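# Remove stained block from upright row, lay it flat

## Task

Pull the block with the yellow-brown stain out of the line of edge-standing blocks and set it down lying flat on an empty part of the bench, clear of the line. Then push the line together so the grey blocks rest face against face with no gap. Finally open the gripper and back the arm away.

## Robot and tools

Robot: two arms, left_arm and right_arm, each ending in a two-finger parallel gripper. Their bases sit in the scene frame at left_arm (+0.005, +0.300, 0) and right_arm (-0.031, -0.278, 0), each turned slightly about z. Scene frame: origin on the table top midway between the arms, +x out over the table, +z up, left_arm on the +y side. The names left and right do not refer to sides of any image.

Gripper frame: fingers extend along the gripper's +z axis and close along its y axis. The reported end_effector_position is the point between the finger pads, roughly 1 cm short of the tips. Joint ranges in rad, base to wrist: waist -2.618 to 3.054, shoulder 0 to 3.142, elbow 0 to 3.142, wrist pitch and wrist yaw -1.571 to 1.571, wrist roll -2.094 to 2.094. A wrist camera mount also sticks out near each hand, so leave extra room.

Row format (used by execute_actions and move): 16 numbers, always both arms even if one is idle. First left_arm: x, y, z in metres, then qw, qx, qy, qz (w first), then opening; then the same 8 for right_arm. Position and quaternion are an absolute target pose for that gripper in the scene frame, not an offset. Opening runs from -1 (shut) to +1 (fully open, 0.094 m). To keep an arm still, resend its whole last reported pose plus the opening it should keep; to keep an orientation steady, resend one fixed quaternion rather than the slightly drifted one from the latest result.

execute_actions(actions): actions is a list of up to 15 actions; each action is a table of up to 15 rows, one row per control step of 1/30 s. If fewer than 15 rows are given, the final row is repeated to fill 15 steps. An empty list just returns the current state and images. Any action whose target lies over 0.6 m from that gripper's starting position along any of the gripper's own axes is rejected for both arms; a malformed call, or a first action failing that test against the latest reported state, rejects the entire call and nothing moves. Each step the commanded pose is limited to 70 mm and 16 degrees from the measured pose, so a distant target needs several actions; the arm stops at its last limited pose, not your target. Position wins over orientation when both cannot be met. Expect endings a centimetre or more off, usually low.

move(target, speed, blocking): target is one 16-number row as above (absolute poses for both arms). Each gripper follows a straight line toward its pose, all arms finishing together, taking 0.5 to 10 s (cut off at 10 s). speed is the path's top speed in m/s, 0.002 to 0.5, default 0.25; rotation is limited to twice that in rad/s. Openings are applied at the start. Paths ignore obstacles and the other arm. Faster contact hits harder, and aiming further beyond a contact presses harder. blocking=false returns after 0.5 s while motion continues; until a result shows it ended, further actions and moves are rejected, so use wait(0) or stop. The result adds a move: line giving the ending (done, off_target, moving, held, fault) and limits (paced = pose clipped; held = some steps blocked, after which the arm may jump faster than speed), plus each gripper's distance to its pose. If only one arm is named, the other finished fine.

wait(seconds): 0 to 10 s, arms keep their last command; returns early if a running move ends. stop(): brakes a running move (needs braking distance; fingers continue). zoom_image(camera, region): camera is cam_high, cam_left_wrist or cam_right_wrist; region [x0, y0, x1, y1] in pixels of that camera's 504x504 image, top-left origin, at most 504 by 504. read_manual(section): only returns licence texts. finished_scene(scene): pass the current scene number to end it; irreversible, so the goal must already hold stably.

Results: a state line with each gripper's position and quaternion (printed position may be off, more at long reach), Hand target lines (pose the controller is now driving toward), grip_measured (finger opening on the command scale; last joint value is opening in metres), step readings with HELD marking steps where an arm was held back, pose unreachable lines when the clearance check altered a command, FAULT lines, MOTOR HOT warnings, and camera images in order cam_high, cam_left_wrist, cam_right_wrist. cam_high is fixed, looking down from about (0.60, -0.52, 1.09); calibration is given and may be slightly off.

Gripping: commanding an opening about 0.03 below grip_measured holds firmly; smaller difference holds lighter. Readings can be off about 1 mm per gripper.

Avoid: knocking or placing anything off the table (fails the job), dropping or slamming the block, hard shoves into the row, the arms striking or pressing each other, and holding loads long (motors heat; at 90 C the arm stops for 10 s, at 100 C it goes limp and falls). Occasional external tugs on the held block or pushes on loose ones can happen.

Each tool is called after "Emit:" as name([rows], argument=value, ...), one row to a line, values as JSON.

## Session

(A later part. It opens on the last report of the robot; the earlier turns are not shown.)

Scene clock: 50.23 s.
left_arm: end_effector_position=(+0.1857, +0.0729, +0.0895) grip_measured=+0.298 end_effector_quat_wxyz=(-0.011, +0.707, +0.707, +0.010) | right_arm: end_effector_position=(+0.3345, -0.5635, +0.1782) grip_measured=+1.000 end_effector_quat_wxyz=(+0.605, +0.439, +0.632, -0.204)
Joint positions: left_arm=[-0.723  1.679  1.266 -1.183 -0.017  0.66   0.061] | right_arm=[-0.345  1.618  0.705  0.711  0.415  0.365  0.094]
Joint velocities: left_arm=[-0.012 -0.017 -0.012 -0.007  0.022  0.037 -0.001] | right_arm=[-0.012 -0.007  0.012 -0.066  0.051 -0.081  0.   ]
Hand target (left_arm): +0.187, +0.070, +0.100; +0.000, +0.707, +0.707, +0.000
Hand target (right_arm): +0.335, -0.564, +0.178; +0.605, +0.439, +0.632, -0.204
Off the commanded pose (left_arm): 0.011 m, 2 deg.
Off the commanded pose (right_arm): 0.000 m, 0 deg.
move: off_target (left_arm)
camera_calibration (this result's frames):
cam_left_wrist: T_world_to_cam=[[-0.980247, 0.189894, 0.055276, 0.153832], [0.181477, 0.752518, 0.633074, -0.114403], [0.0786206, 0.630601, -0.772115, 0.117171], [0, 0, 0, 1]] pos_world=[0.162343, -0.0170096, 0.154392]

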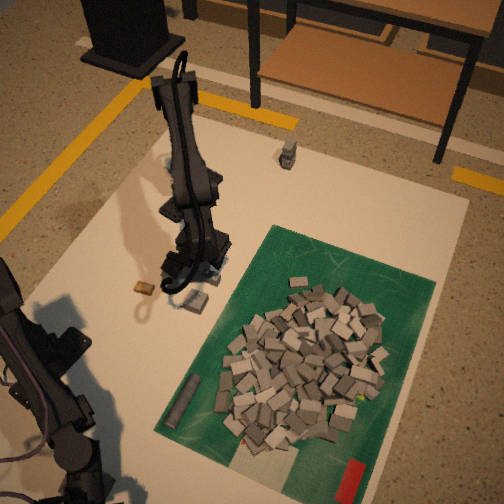

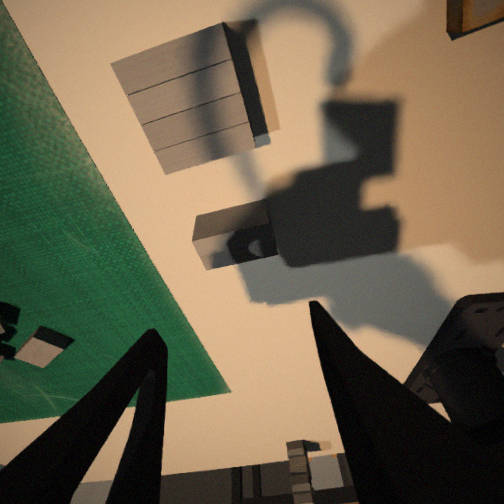

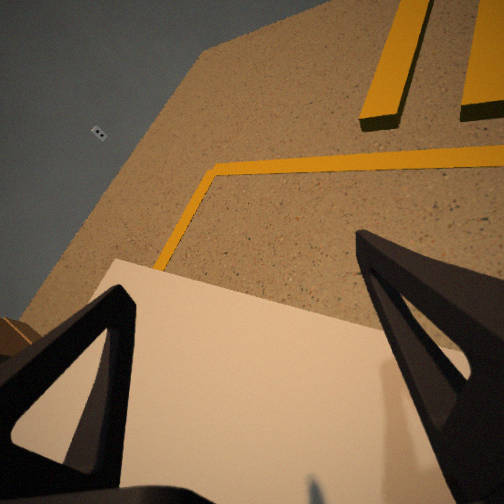

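Emit:
move(target=[0.186,0.112,0.018,0,0.707,0.707,0,-0.4, 0.3345,-0.5635,0.1782,0.605,0.439,0.632,-0.204,1], speed=0.08)

Emit:
move(target=[0.187,0.058,0.024,0,0.707,0.707,0,-0.4, 0.3345,-0.5635,0.1782,0.605,0.439,0.632,-0.204,1], speed=0.03)

Emit:
move(target=[0.187,0.08,0.10,0,0.707,0.707,0,-0.4, 0.3345,-0.5635,0.1782,0.605,0.439,0.632,-0.204,1], speed=0.08)

Scene clock: 52.43 s.
left_arm: end_effector_position=(+0.1872, +0.1118, +0.0166) grip_measured=-0.398 end_effector_quat_wxyz=(-0.006, +0.707, +0.707, +0.009) | right_arm: end_effector_position=(+0.3345, -0.5635, +0.1782) grip_measured=+1.000 end_effector_quat_wxyz=(+0.605, +0.439, +0.632, -0.204)
Joint positions: left_arm=[-0.628  1.655  0.934 -0.863 -0.017  0.755  0.028] | right_arm=[-0.345  1.618  0.705  0.711  0.415  0.365  0.094]
Joint velocities: left_arm=[-0.007 -0.012 -0.007  0.066 -0.066  0.037 -0.001] | right_arm=[ 0.007 -0.022  0.002 -0.066 -0.081  0.007  0.   ]
Hand target (left_arm): +0.185, +0.112, +0.018; +0.000, +0.707, +0.707, -0.000
Hand target (right_arm): +0.335, -0.564, +0.178; +0.605, +0.439, +0.632, -0.204
Off the commanded pose (left_arm): 0.002 m, 1 deg.
Off the commanded pose (right_arm): 0.000 m, 0 deg.
move: done
camera_calibration (this result's frames):
cam_left_wrist: T_world_to_cam=[[-0.980598, 0.189952, 0.0484307, 0.152077], [0.177853, 0.758201, 0.627296, -0.0976388], [0.0824361, 0.623739, -0.777274, 0.0364057], [0, 0, 0, 1]] pos_world=[0.16349, 0.0224349, 0.0821804]

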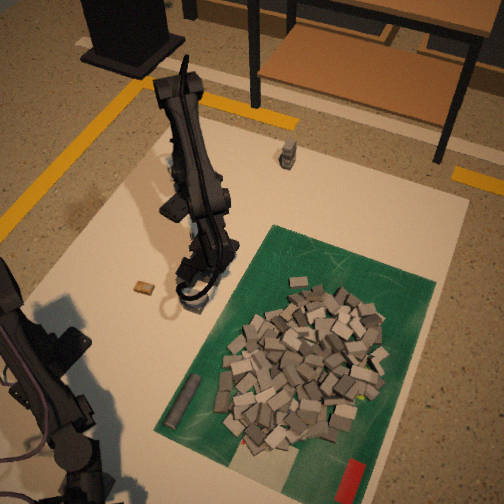

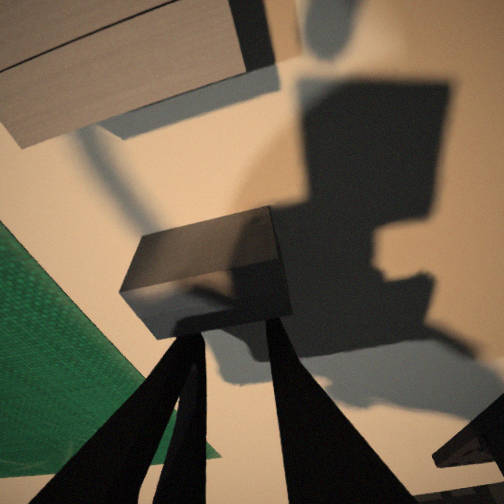

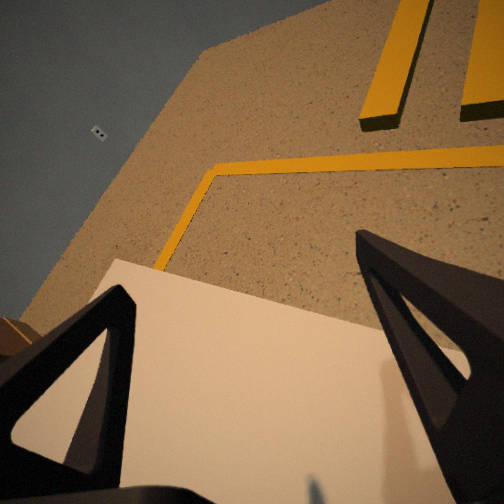

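Scene clock: 54.50 s.
left_arm: end_effector_position=(+0.1858, +0.0726, +0.0231) grip_measured=-0.398 end_effector_quat_wxyz=(-0.012, +0.707, +0.707, +0.013) | right_arm: end_effector_position=(+0.3345, -0.5635, +0.1782) grip_measured=+1.000 end_effector_quat_wxyz=(+0.605, +0.439, +0.632, -0.204)
Joint positions: left_arm=[-0.727  1.759  1.083 -0.922 -0.023  0.654  0.028] | right_arm=[-0.345  1.618  0.705  0.711  0.415  0.365  0.094]
Joint velocities: left_arm=[ 0.002  0.012 -0.012 -0.081 -0.022 -0.022 -0.001] | right_arm=[-0.012  0.002  0.002  0.007 -0.037 -0.066  0.   ]
Hand target (left_arm): +0.188, +0.059, +0.024; -0.001, +0.707, +0.707, +0.000
Hand target (right_arm): +0.335, -0.564, +0.178; +0.605, +0.439, +0.632, -0.204
Off the commanded pose (left_arm): 0.015 m, 2 deg.
Off the commanded pose (right_arm): 0.000 m, 0 deg.
move: off_target (left_arm)
camera_calibration (this result's frames):
cam_left_wrist: T_world_to_cam=[[-0.980707, 0.187838, 0.0541341, 0.157871], [0.178681, 0.749033, 0.637983, -0.071455], [0.079289, 0.635347, -0.768145, 0.0655118], [0, 0, 0, 1]] pos_world=[0.162399, -0.0177547, 0.0873635]

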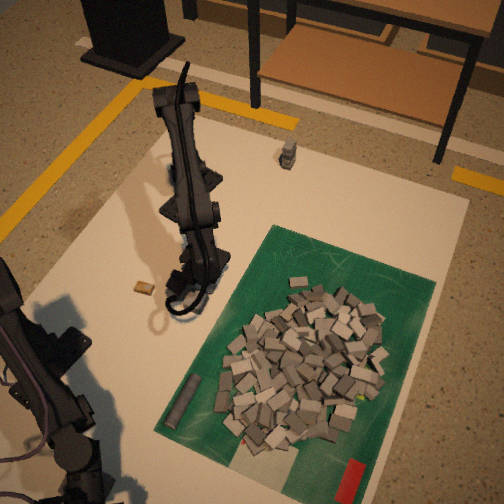

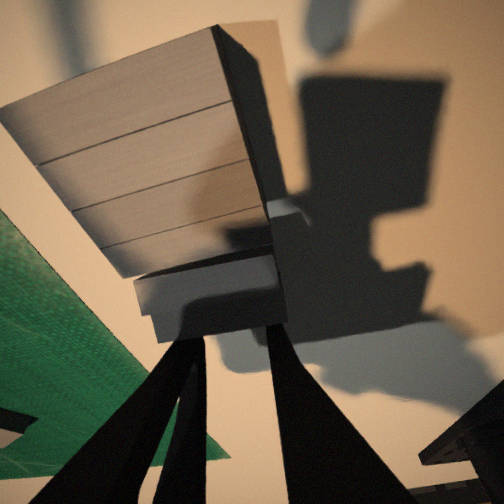

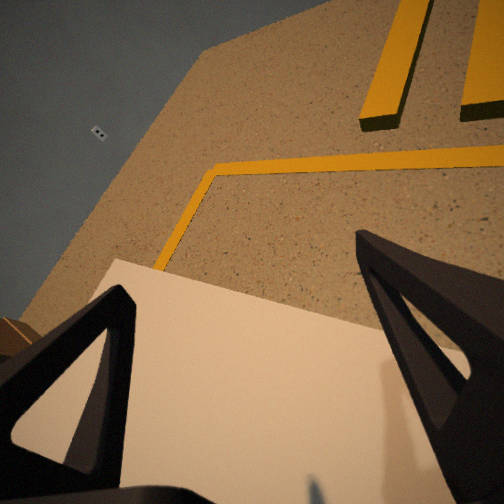

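Scene clock: 56.00 s.
left_arm: end_effector_position=(+0.1859, +0.0829, +0.0896) grip_measured=-0.398 end_effector_quat_wxyz=(-0.011, +0.708, +0.706, +0.010) | right_arm: end_effector_position=(+0.3345, -0.5635, +0.1782) grip_measured=+1.000 end_effector_quat_wxyz=(+0.605, +0.439, +0.632, -0.204)
Joint positions: left_arm=[-0.702  1.65   1.235 -1.181 -0.018  0.683  0.028] | right_arm=[-0.345  1.618  0.705  0.711  0.415  0.365  0.094]
Joint velocities: left_arm=[-0.012 -0.002  0.002 -0.037 -0.037  0.037 -0.002] | right_arm=[ 0.007 -0.012 -0.012  0.022 -0.037  0.007  0.   ]
Hand target (left_arm): +0.187, +0.079, +0.100; +0.000, +0.707, +0.707, +0.000
Hand target (right_arm): +0.335, -0.564, +0.178; +0.605, +0.439, +0.632, -0.204
Off the commanded pose (left_arm): 0.011 m, 2 deg.
Off the commanded pose (right_arm): 0.000 m, 0 deg.
move: off_target (left_arm)
camera_calibration (this result's frames):
cam_left_wrist: T_world_to_cam=[[-0.980081, 0.19063, 0.0556856, 0.151955], [0.18229, 0.752254, 0.633154, -0.122147], [0.0788083, 0.630694, -0.77202, 0.110937], [0, 0, 0, 1]] pos_world=[0.162451, -0.00704825, 0.154522]

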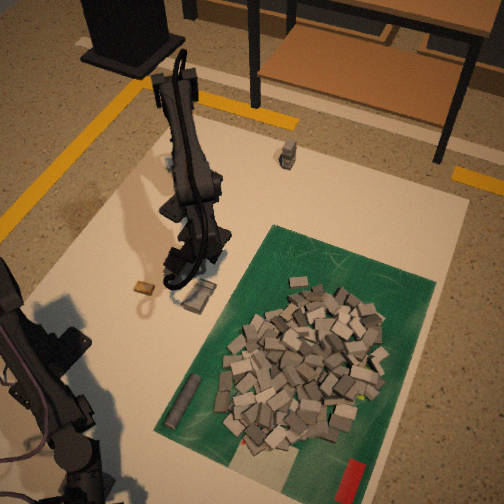

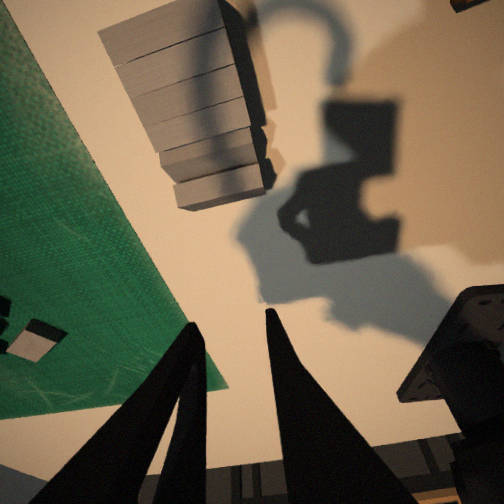

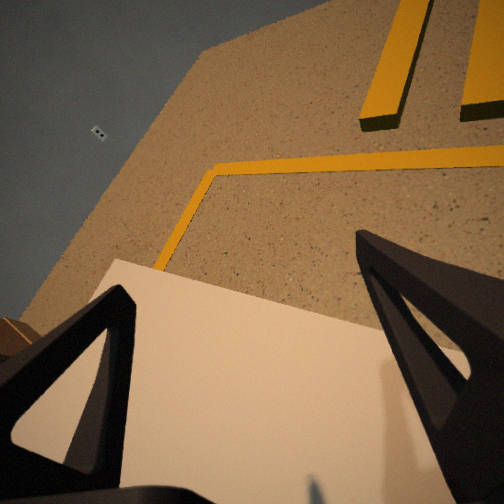

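Emit:
move(target=[0.186,0.03,0.07,0,0,1,0,1, 0.3345,-0.5635,0.1782,0.605,0.439,0.632,-0.204,1], speed=0.15)

Emit:
move(target=[0.186,0.03,0.04,0,0,1,0,1, 0.3345,-0.5635,0.1782,0.605,0.439,0.632,-0.204,1], speed=0.05)

Scene clock: 62.17 s.
left_arm: end_effector_position=(+0.1844, +0.0399, +0.0690) grip_measured=+1.000 end_effector_quat_wxyz=(-0.003, +0.001, +1.000, +0.009) | right_arm: end_effector_position=(+0.3345, -0.5635, +0.1782) grip_measured=+1.000 end_effector_quat_wxyz=(+0.605, +0.439, +0.632, -0.204)
Joint positions: left_arm=[-0.784  1.784  1.307 -1.112 -0.006 -0.97   0.094] | right_arm=[-0.345  1.618  0.705  0.711  0.415  0.365  0.094]
Joint velocities: left_arm=[-0.002 -0.017 -0.002 -0.022 -0.007 -0.022  0.   ] | right_arm=[ 0.012 -0.002  0.012 -0.022 -0.022  0.007  0.   ]
Hand target (left_arm): +0.187, +0.030, +0.070; -0.000, +0.000, +1.000, +0.000
Hand target (right_arm): +0.335, -0.564, +0.178; +0.605, +0.439, +0.632, -0.204
Off the commanded pose (left_arm): 0.010 m, 1 deg.
Off the commanded pose (right_arm): 0.000 m, 0 deg.
move: done
camera_calibration (this result's frames):
cam_left_wrist: T_world_to_cam=[[-0.192458, -0.980827, 0.0306225, 0.0630841], [-0.767636, 0.169918, 0.617951, 0.122979], [-0.611306, 0.0954224, -0.78562, 0.271743], [0, 0, 0, 1]] pos_world=[0.272662, 0.0150478, 0.13556]

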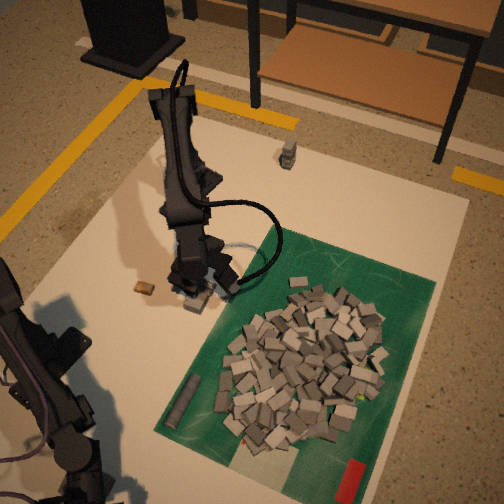

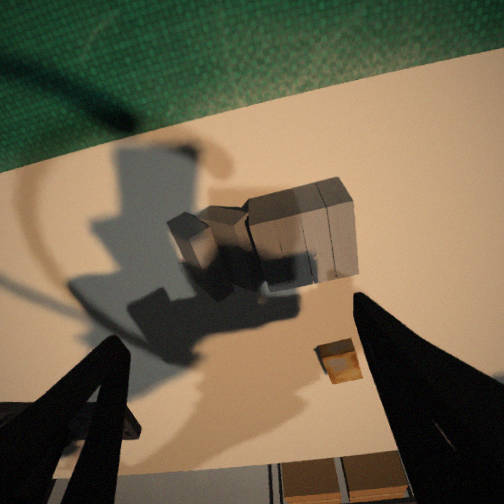

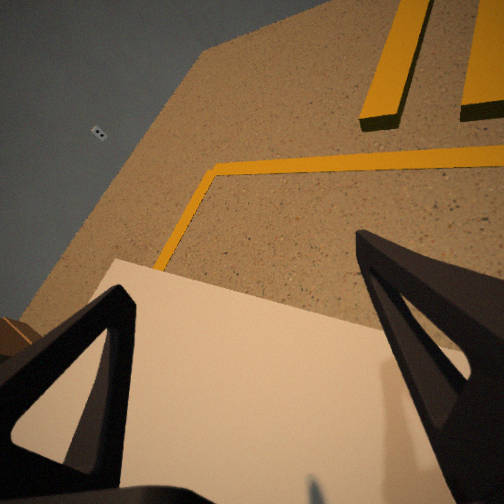

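Scene clock: 63.23 s.
left_arm: end_effector_position=(+0.1915, +0.0295, +0.0479) grip_measured=+1.000 end_effector_quat_wxyz=(+0.008, -0.001, +1.000, -0.006) | right_arm: end_effector_position=(+0.3345, -0.5635, +0.1782) grip_measured=+1.000 end_effector_quat_wxyz=(+0.605, +0.439, +0.632, -0.204)
Joint positions: left_arm=[-0.784  1.818  1.263 -0.996 -0.006 -0.975  0.094] | right_arm=[-0.345  1.618  0.705  0.711  0.415  0.365  0.094]
Joint velocities: left_arm=[ 0.002  0.012 -0.012 -0.051 -0.007  0.051  0.   ] | right_arm=[-0.002 -0.017  0.002  0.095  0.037  0.022  0.   ]
Hand target (left_arm): +0.186, +0.031, +0.040; -0.000, +0.000, +1.000, +0.000
Hand target (right_arm): +0.335, -0.564, +0.178; +0.605, +0.439, +0.632, -0.204
Off the commanded pose (left_arm): 0.010 m, 1 deg.
Off the commanded pose (right_arm): 0.000 m, 0 deg.
move: done
camera_calibration (this result's frames):
cam_left_wrist: T_world_to_cam=[[-0.188891, -0.980347, 0.0569219, 0.0528965], [-0.781241, 0.185141, 0.596141, 0.146414], [-0.594964, 0.0681358, -0.800859, 0.258977], [0, 0, 0, 1]] pos_world=[0.278459, 0.00710397, 0.117109]

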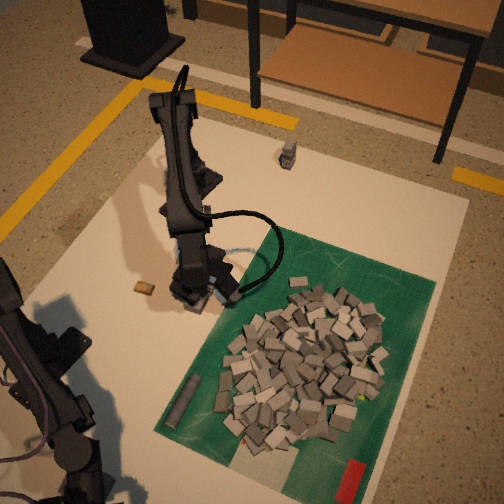

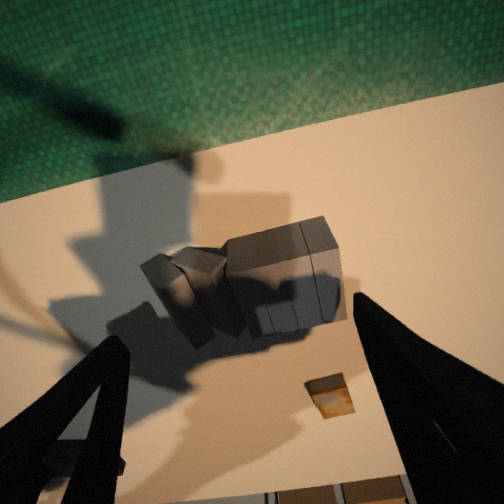

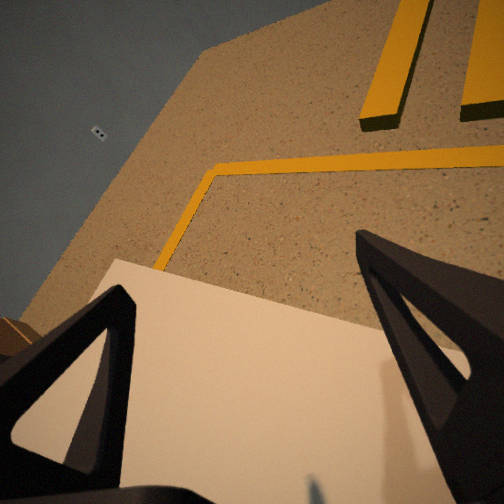

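Emit:
move(target=[0.182,0.024,0.012,0,0,1,0,1, 0.3345,-0.5635,0.1782,0.605,0.439,0.632,-0.204,1], speed=0.04)

Emit:
move(target=[0.184,0.024,0.018,0,0,1,0,0.2, 0.3345,-0.5635,0.1782,0.605,0.439,0.632,-0.204,1])

Emit:
move(target=[0.184,0.024,0.018,0,0,1,0,1, 0.3345,-0.5635,0.1782,0.605,0.439,0.632,-0.204,1])

Emit:
move(target=[0.184,0.03,0.09,0,0,1,0,1, 0.3345,-0.5635,0.1782,0.605,0.439,0.632,-0.204,1], speed=0.08)

Scene clock: 65.17 s.
left_arm: end_effector_position=(+0.1875, +0.0218, +0.0209) grip_measured=+1.000 end_effector_quat_wxyz=(+0.008, -0.000, +1.000, -0.007) | right_arm: end_effector_position=(+0.3345, -0.5635, +0.1782) grip_measured=+1.000 end_effector_quat_wxyz=(+0.605, +0.439, +0.632, -0.204)
Joint positions: left_arm=[-0.807  1.868  1.212 -0.894 -0.006 -0.996  0.094] | right_arm=[-0.345  1.618  0.705  0.711  0.415  0.365  0.094]
Joint velocities: left_arm=[-0.017 -0.007 -0.002 -0.037  0.007 -0.022  0.   ] | right_arm=[ 0.017 -0.017  0.002  0.007  0.051 -0.037  0.   ]
Hand target (left_arm): +0.182, +0.024, +0.012; +0.000, -0.000, +1.000, +0.000
Hand target (right_arm): +0.335, -0.564, +0.178; +0.605, +0.439, +0.632, -0.204
Off the commanded pose (left_arm): 0.011 m, 1 deg.
Off the commanded pose (right_arm): 0.000 m, 0 deg.
move: off_target (left_arm)
camera_calibration (this result's frames):
cam_left_wrist: T_world_to_cam=[[-0.190834, -0.979835, 0.0592072, 0.046432], [-0.781598, 0.188162, 0.594727, 0.160873], [-0.593875, 0.0672179, -0.801745, 0.235338], [0, 0, 0, 1]] pos_world=[0.27436, -0.000593394, 0.0902558]

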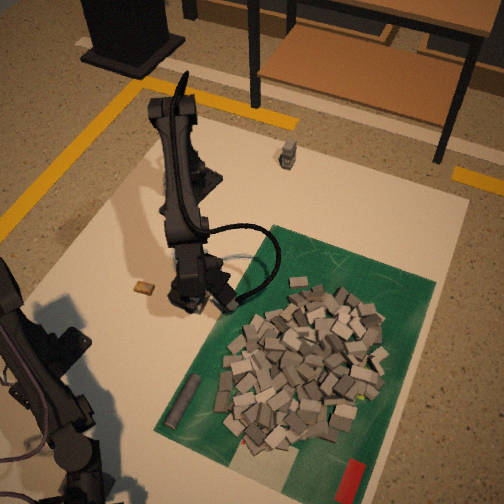

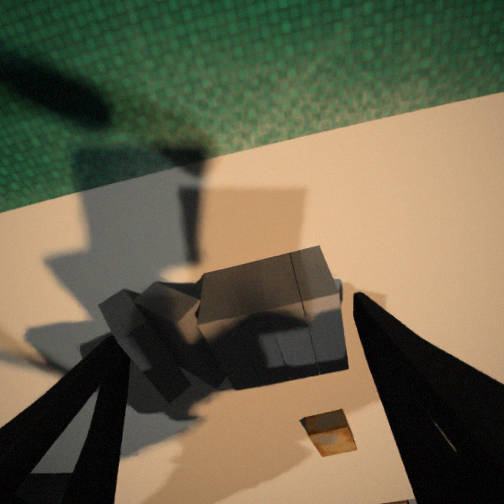

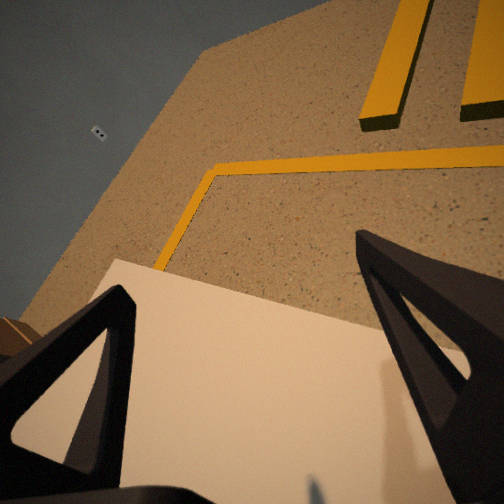

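Scene clock: 65.87 s.
left_arm: end_effector_position=(+0.1860, +0.0283, +0.0218) grip_measured=+0.452 end_effector_quat_wxyz=(+0.006, -0.001, +1.000, +0.006) | right_arm: end_effector_position=(+0.3345, -0.5635, +0.1782) grip_measured=+1.000 end_effector_quat_wxyz=(+0.605, +0.439, +0.632, -0.204)
Joint positions: left_arm=[-0.806  1.866  1.214 -0.922 -0.016 -0.996  0.068] | right_arm=[-0.345  1.618  0.705  0.711  0.415  0.365  0.094]
Joint velocities: left_arm=[ 0.007 -0.002  0.002 -0.051 -0.066  0.022 -0.   ] | right_arm=[ 0.017 -0.007  0.017 -0.022 -0.022  0.007  0.   ]
Hand target (left_arm): +0.184, +0.024, +0.018; -0.000, +0.000, +1.000, +0.000
Hand target (right_arm): +0.335, -0.564, +0.178; +0.605, +0.439, +0.632, -0.204
Off the commanded pose (left_arm): 0.006 m, 1 deg.
Off the commanded pose (right_arm): 0.000 m, 0 deg.
move: done
camera_calibration (this result's frames):
cam_left_wrist: T_world_to_cam=[[-0.189012, -0.981387, 0.0339682, 0.0526924], [-0.778847, 0.170891, 0.603484, 0.157683], [-0.598056, 0.0876095, -0.796651, 0.234763], [0, 0, 0, 1]] pos_world=[0.273172, 0.00419749, 0.0900747]

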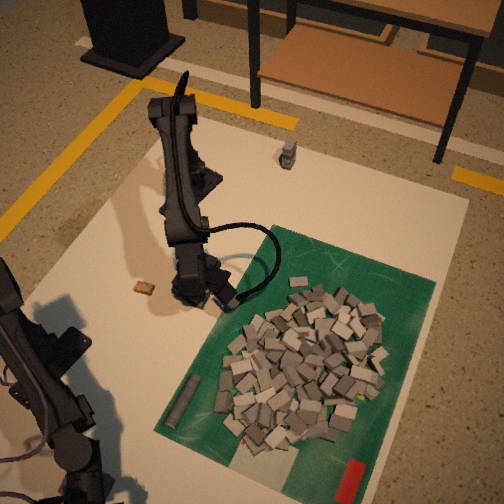

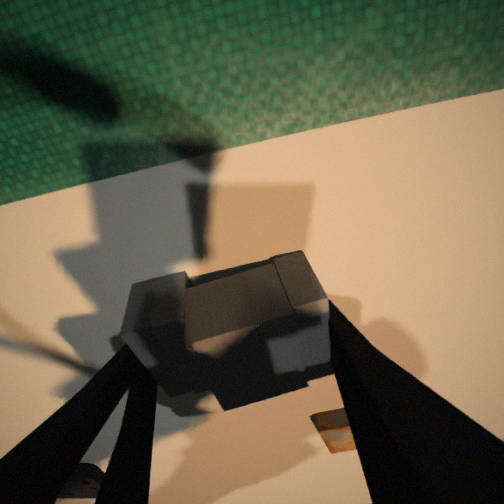

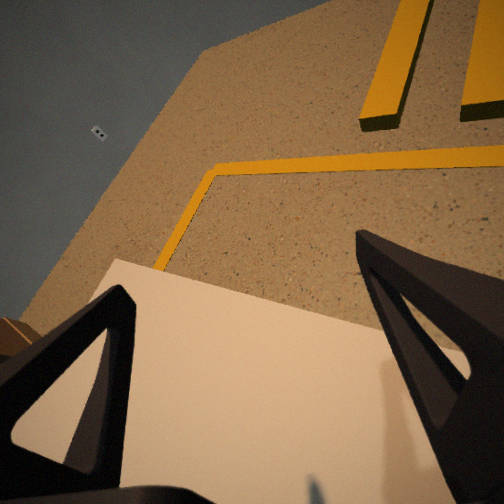

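Scene clock: 66.57 s.
left_arm: end_effector_position=(+0.1857, +0.0259, +0.0218) grip_measured=+1.000 end_effector_quat_wxyz=(+0.004, -0.001, +1.000, +0.001) | right_arm: end_effector_position=(+0.3345, -0.5635, +0.1782) grip_measured=+1.000 end_effector_quat_wxyz=(+0.605, +0.439, +0.632, -0.204)
Joint positions: left_arm=[-0.806  1.866  1.214 -0.915 -0.008 -0.996  0.094] | right_arm=[-0.345  1.618  0.705  0.711  0.415  0.365  0.094]
Joint velocities: left_arm=[ 0.002  0.007  0.007  0.037 -0.051 -0.007  0.   ] | right_arm=[ 0.017 -0.002 -0.007 -0.037 -0.007  0.051  0.   ]
Hand target (left_arm): +0.184, +0.024, +0.018; +0.000, +0.000, +1.000, +0.000
Hand target (right_arm): +0.335, -0.564, +0.178; +0.605, +0.439, +0.632, -0.204
Off the commanded pose (left_arm): 0.005 m, 1 deg.
Off the commanded pose (right_arm): 0.000 m, 0 deg.
move: done
camera_calibration (this result's frames):
cam_left_wrist: T_world_to_cam=[[-0.188889, -0.980967, 0.045002, 0.0500851], [-0.776985, 0.177322, 0.604029, 0.157357], [-0.600512, 0.0791286, -0.795691, 0.235443], [0, 0, 0, 1]] pos_world=[0.273111, 0.00259876, 0.0900379]

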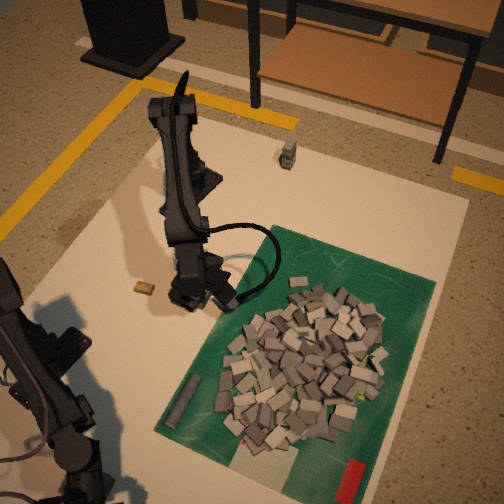

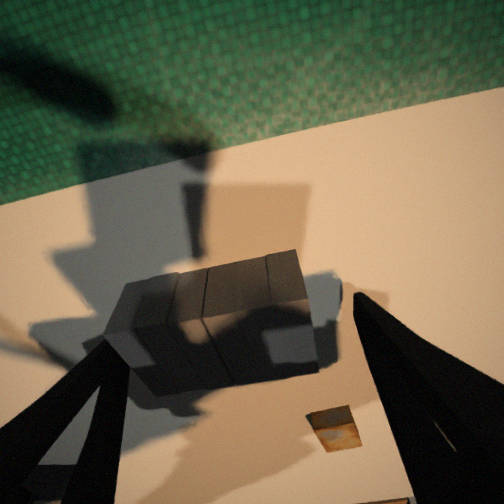

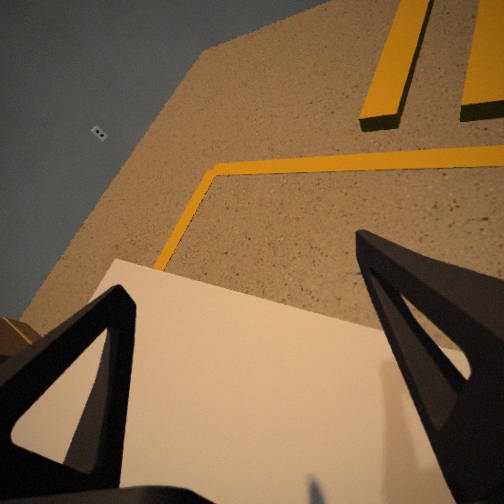

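Scene clock: 67.97 s.
left_arm: end_effector_position=(+0.1812, +0.0326, +0.0790) grip_measured=+1.000 end_effector_quat_wxyz=(-0.004, +0.000, +1.000, +0.013) | right_arm: end_effector_position=(+0.3345, -0.5635, +0.1782) grip_measured=+1.000 end_effector_quat_wxyz=(+0.605, +0.439, +0.632, -0.204)
Joint positions: left_arm=[-0.806  1.799  1.366 -1.164 -0.007 -0.994  0.094] | right_arm=[-0.345  1.618  0.705  0.711  0.415  0.365  0.094]
Joint velocities: left_arm=[ 0.027 -0.002 -0.002  0.037 -0.037 -0.066  0.   ] | right_arm=[ 0.002 -0.002  0.002  0.051 -0.022  0.051  0.   ]
Hand target (left_arm): +0.184, +0.030, +0.090; -0.000, +0.000, +1.000, +0.000
Hand target (right_arm): +0.335, -0.564, +0.178; +0.605, +0.439, +0.632, -0.204
Off the commanded pose (left_arm): 0.012 m, 2 deg.
Off the commanded pose (right_arm): 0.000 m, 0 deg.
move: off_target (left_arm)
camera_calibration (this result's frames):
cam_left_wrist: T_world_to_cam=[[-0.190916, -0.981309, 0.024142, 0.0551956], [-0.766178, 0.164346, 0.621258, 0.115214], [-0.613614, 0.100111, -0.783234, 0.278507], [0, 0, 0, 1]] pos_world=[0.269708, 0.00734733, 0.145226]

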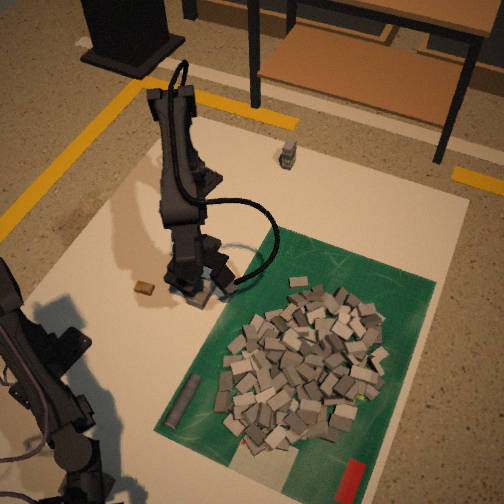

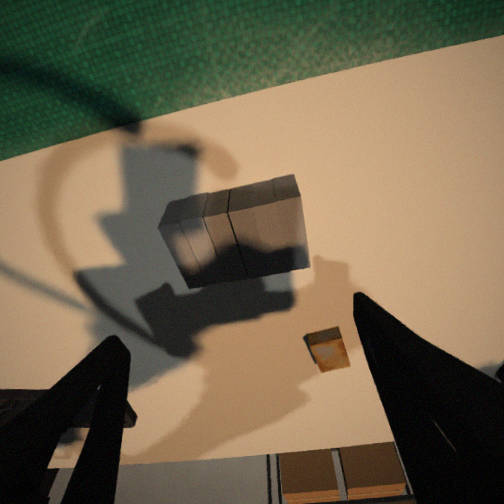

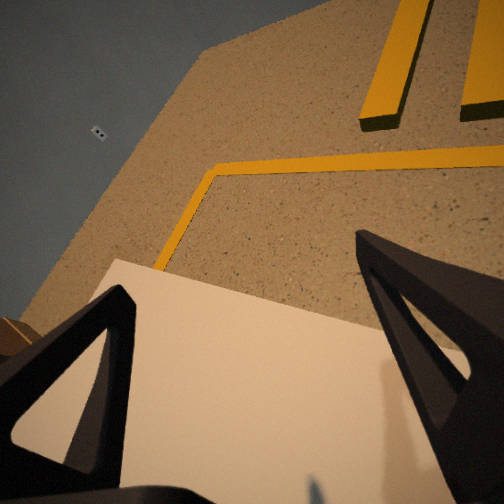

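Emit:
move(target=[0.182,0.033,0.012,0,0,1,0,1, 0.3345,-0.5635,0.1782,0.605,0.439,0.632,-0.204,1], speed=0.05)

Emit:
move(target=[0.184,0.033,0.018,0,0,1,0,0.42, 0.3345,-0.5635,0.1782,0.605,0.439,0.632,-0.204,1])

Emit:
move(target=[0.184,0.033,0.018,0,0,1,0,1, 0.3345,-0.5635,0.1782,0.605,0.439,0.632,-0.204,1])

Emit:
move(target=[0.184,0.035,0.09,0,0,1,0,1, 0.3345,-0.5635,0.1782,0.605,0.439,0.632,-0.204,1], speed=0.08)

Emit:
move(target=[0.2,0.22,0.15,0,0,1,0,1, 0.3345,-0.5635,0.1782,0.605,0.439,0.632,-0.204,1])

Emit:
zoom_image(camera="cam_high", region=[110,230,250,350])

Scene clock: 70.47 s.
left_arm: end_effector_position=(+0.1836, +0.0288, +0.0205) grip_measured=+1.000 end_effector_quat_wxyz=(+0.009, +0.000, +1.000, -0.007) | right_arm: end_effector_position=(+0.3345, -0.5635, +0.1782) grip_measured=+1.000 end_effector_quat_wxyz=(+0.605, +0.439, +0.632, -0.204)
Joint positions: left_arm=[-0.806  1.84   1.174 -0.883 -0.007 -0.993  0.094] | right_arm=[-0.345  1.618  0.705  0.711  0.415  0.365  0.094]
Joint velocities: left_arm=[ 0.007 -0.002 -0.002  0.051 -0.051 -0.081  0.   ] | right_arm=[-0.007  0.002 -0.007  0.037 -0.007  0.081  0.   ]
Hand target (left_arm): +0.182, +0.034, +0.012; -0.000, +0.000, +1.000, -0.000
Hand target (right_arm): +0.335, -0.564, +0.178; +0.605, +0.439, +0.632, -0.204
Off the commanded pose (left_arm): 0.010 m, 1 deg.
Off the commanded pose (right_arm): 0.000 m, 0 deg.
move: done
camera_calibration (this result's frames):
cam_left_wrist: T_world_to_cam=[[-0.192352, -0.979573, 0.0586254, 0.0528857], [-0.781717, 0.189067, 0.594284, 0.156714], [-0.593228, 0.0684833, -0.802116, 0.232015], [0, 0, 0, 1]] pos_world=[0.270316, 0.00628691, 0.0898706]

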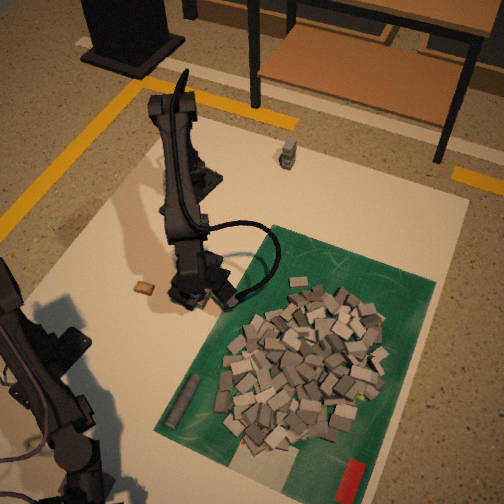

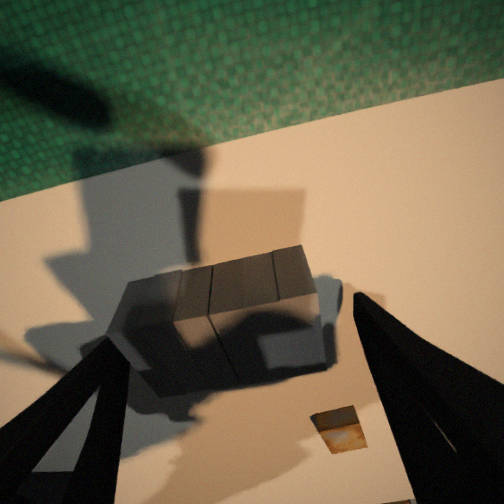

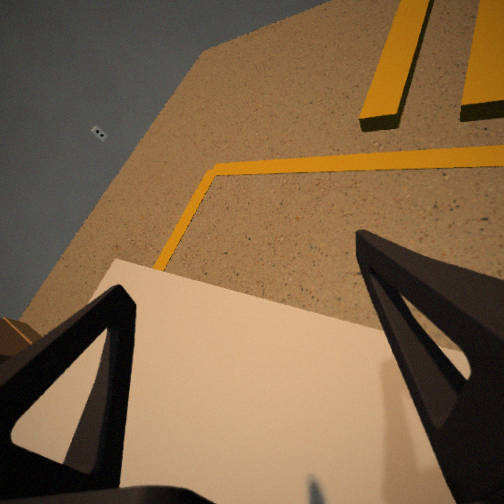

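Scene clock: 71.17 s.
left_arm: end_effector_position=(+0.1835, +0.0301, +0.0205) grip_measured=+0.435 end_effector_quat_wxyz=(+0.007, +0.000, +1.000, -0.006) | right_arm: end_effector_position=(+0.3345, -0.5635, +0.1782) grip_measured=+1.000 end_effector_quat_wxyz=(+0.605, +0.439, +0.632, -0.204)
Joint positions: left_arm=[-0.803  1.84   1.174 -0.888 -0.005 -0.991  0.067] | right_arm=[-0.345  1.618  0.705  0.711  0.415  0.365  0.094]
Joint velocities: left_arm=[-0.017  0.002  0.007 -0.022  0.022 -0.081 -0.   ] | right_arm=[ 0.017  0.007  0.002 -0.066 -0.037  0.022  0.   ]
Hand target (left_arm): +0.184, +0.033, +0.018; +0.000, -0.000, +1.000, -0.000
Hand target (right_arm): +0.335, -0.564, +0.178; +0.605, +0.439, +0.632, -0.204
Off the commanded pose (left_arm): 0.004 m, 1 deg.
Off the commanded pose (right_arm): 0.000 m, 0 deg.
move: done
camera_calibration (this result's frames):
cam_left_wrist: T_world_to_cam=[[-0.191791, -0.979816, 0.0563706, 0.0540695], [-0.779548, 0.186982, 0.597781, 0.155979], [-0.596256, 0.0707056, -0.799675, 0.232273], [0, 0, 0, 1]] pos_world=[0.270457, 0.00738996, 0.0894536]

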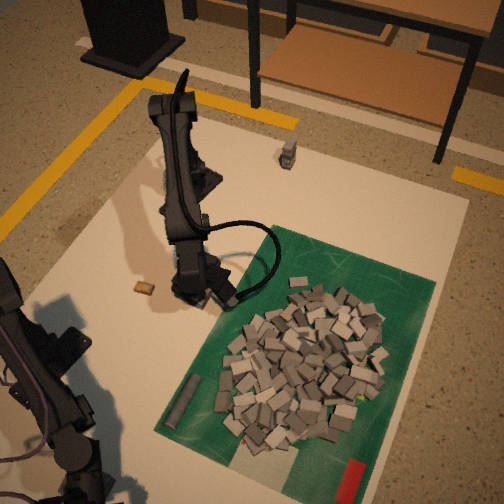

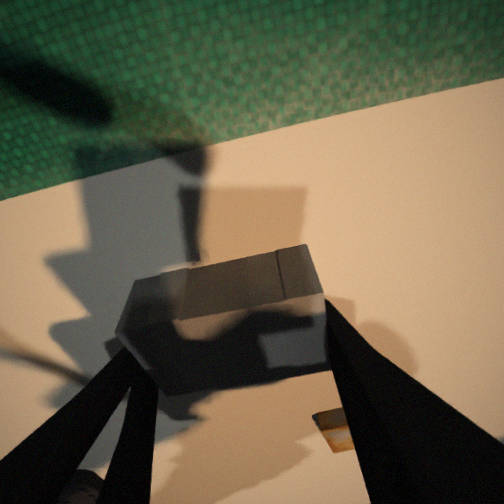

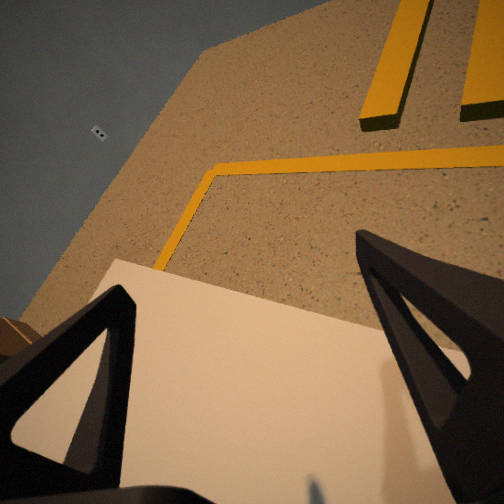

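Scene clock: 71.87 s.
left_arm: end_effector_position=(+0.1835, +0.0301, +0.0205) grip_measured=+1.000 end_effector_quat_wxyz=(+0.007, +0.001, +1.000, -0.006) | right_arm: end_effector_position=(+0.3345, -0.5635, +0.1782) grip_measured=+1.000 end_effector_quat_wxyz=(+0.605, +0.439, +0.632, -0.204)
Joint positions: left_arm=[-0.803  1.84   1.174 -0.888 -0.005 -0.989  0.094] | right_arm=[-0.345  1.618  0.705  0.711  0.415  0.365  0.094]
Joint velocities: left_arm=[-0.017  0.012 -0.012  0.007  0.007 -0.037  0.   ] | right_arm=[ 0.002 -0.002 -0.002  0.007 -0.022 -0.066  0.   ]
Hand target (left_arm): +0.184, +0.033, +0.018; +0.000, -0.000, +1.000, -0.000
Hand target (right_arm): +0.335, -0.564, +0.178; +0.605, +0.439, +0.632, -0.204
Off the commanded pose (left_arm): 0.004 m, 1 deg.
Off the commanded pose (right_arm): 0.000 m, 0 deg.
move: done
camera_calibration (this result's frames):
cam_left_wrist: T_world_to_cam=[[-0.193661, -0.979449, 0.0563408, 0.0544021], [-0.779203, 0.188453, 0.59777, 0.155871], [-0.596103, 0.0718635, -0.799686, 0.23221], [0, 0, 0, 1]] pos_world=[0.270412, 0.00722228, 0.0894549]

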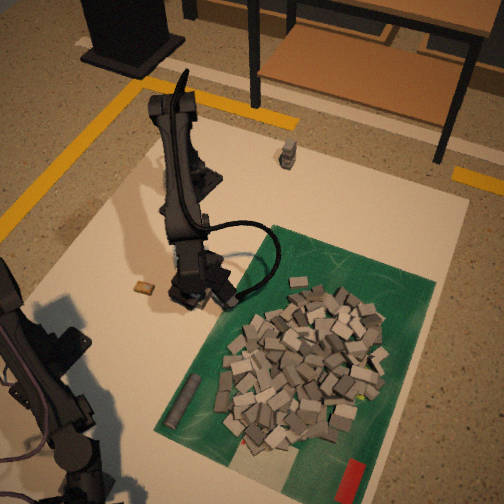

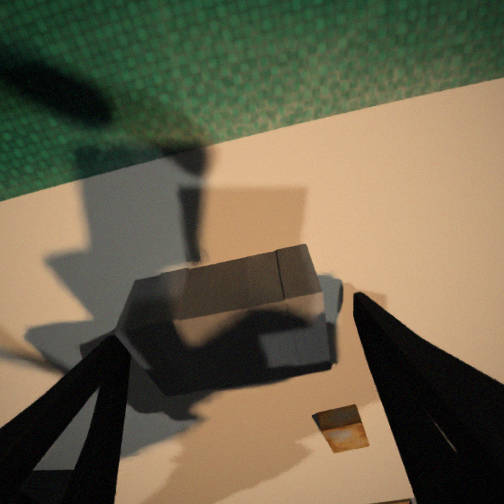

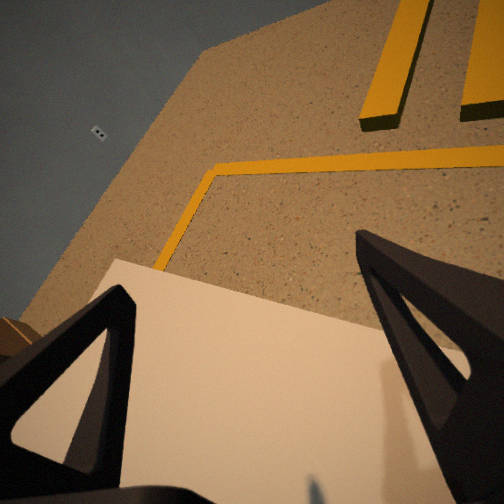

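Scene clock: 73.30 s.
left_arm: end_effector_position=(+0.1810, +0.0372, +0.0792) grip_measured=+1.000 end_effector_quat_wxyz=(-0.005, +0.000, +1.000, +0.012) | right_arm: end_effector_position=(+0.3345, -0.5635, +0.1782) grip_measured=+1.000 end_effector_quat_wxyz=(+0.605, +0.439, +0.632, -0.204)
Joint positions: left_arm=[-0.798  1.784  1.347 -1.16  -0.005 -0.986  0.094] | right_arm=[-0.345  1.618  0.705  0.711  0.415  0.365  0.094]
Joint velocities: left_arm=[ 0.007 -0.002 -0.002 -0.051 -0.007  0.037  0.   ] | right_arm=[-0.012  0.002 -0.017 -0.051 -0.037  0.022  0.   ]
Hand target (left_arm): +0.184, +0.035, +0.090; +0.000, -0.000, +1.000, -0.000
Hand target (right_arm): +0.335, -0.564, +0.178; +0.605, +0.439, +0.632, -0.204
Off the commanded pose (left_arm): 0.011 m, 1 deg.
Off the commanded pose (right_arm): 0.000 m, 0 deg.
move: off_target (left_arm)
camera_calibration (this result's frames):
cam_left_wrist: T_world_to_cam=[[-0.190456, -0.981348, 0.0261271, 0.0594494], [-0.765394, 0.165105, 0.622023, 0.113946], [-0.614735, 0.0984707, -0.782563, 0.278213], [0, 0, 0, 1]] pos_world=[0.269563, 0.0121316, 0.145289]

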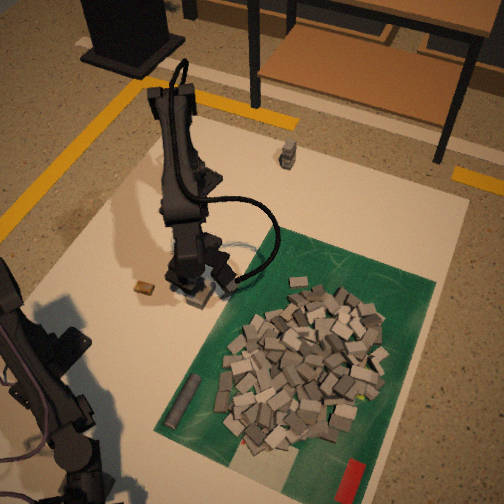

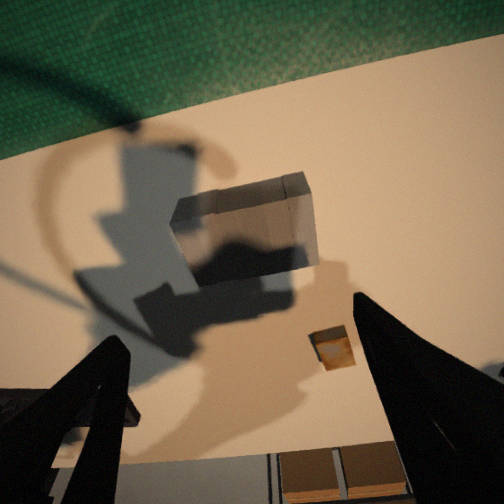

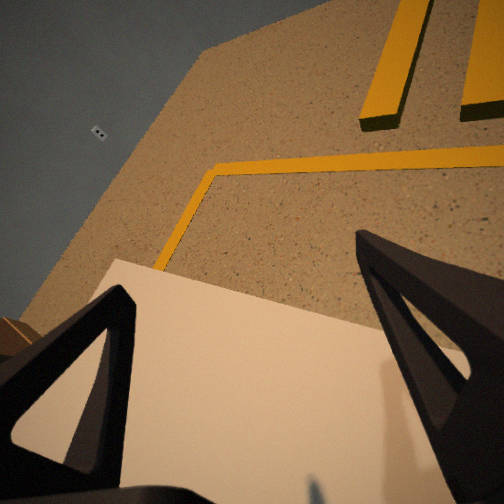

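Scene clock: 74.80 s.
left_arm: end_effector_position=(+0.2011, +0.2163, +0.1465) grip_measured=+1.000 end_effector_quat_wxyz=(+0.001, -0.000, +1.000, +0.001) | right_arm: end_effector_position=(+0.3345, -0.5635, +0.1782) grip_measured=+1.000 end_effector_quat_wxyz=(+0.605, +0.439, +0.632, -0.204)
Joint positions: left_arm=[-0.222  1.349  1.183 -1.403 -0.003 -0.41   0.094] | right_arm=[-0.345  1.618  0.705  0.711  0.415  0.365  0.094]
Joint velocities: left_arm=[-0.002  0.002 -0.002  0.007  0.066  0.037  0.   ] | right_arm=[-0.002 -0.007 -0.002 -0.037 -0.007 -0.022  0.   ]
Hand target (left_arm): +0.198, +0.218, +0.149; +0.002, +0.000, +1.000, -0.003
Hand target (right_arm): +0.335, -0.564, +0.178; +0.605, +0.439, +0.632, -0.204
Off the commanded pose (left_arm): 0.005 m, 0 deg.
Off the commanded pose (right_arm): 0.000 m, 0 deg.
move: done
camera_calibration (this result's frames):
cam_left_wrist: T_world_to_cam=[[-0.190115, -0.980695, 0.0457624, 0.23422], [-0.773018, 0.178265, 0.608823, 0.0585384], [-0.605227, 0.0803712, -0.791985, 0.328994], [0, 0, 0, 1]] pos_world=[0.288896, 0.192822, 0.2142]

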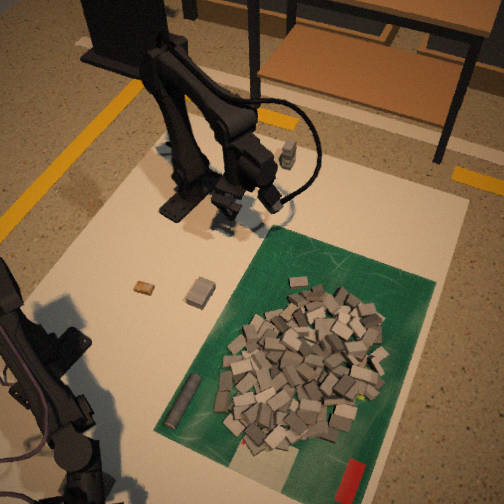

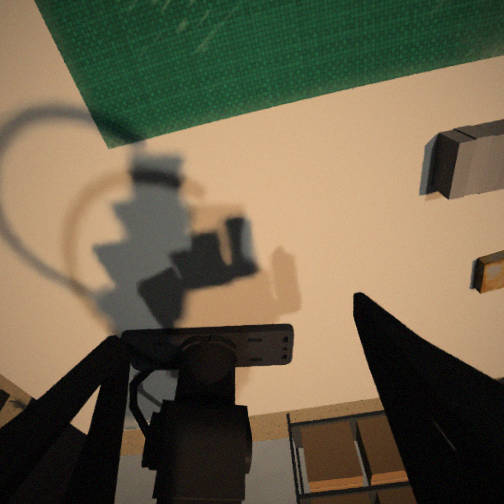

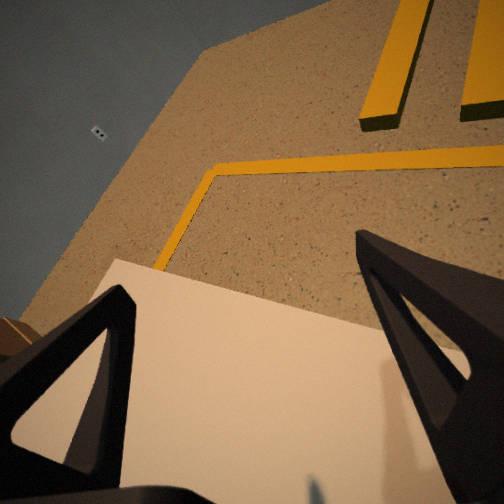

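Region (110, 230, 250, 350) of cam_high's 504x504 image, scaled by 3.600, with more detail than that image has; it fills the top 432 rows of this view, and the rest is white.

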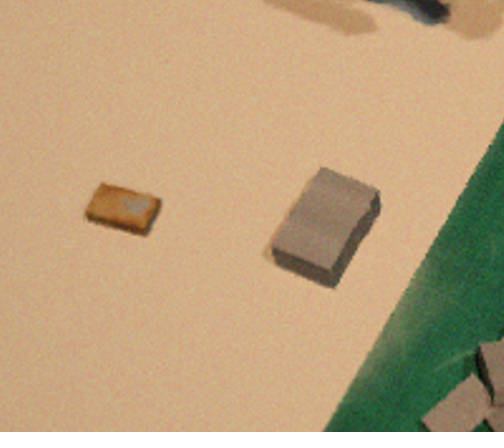

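Emit:
finished_scene(scene=1)

The scene is finished: the task was done.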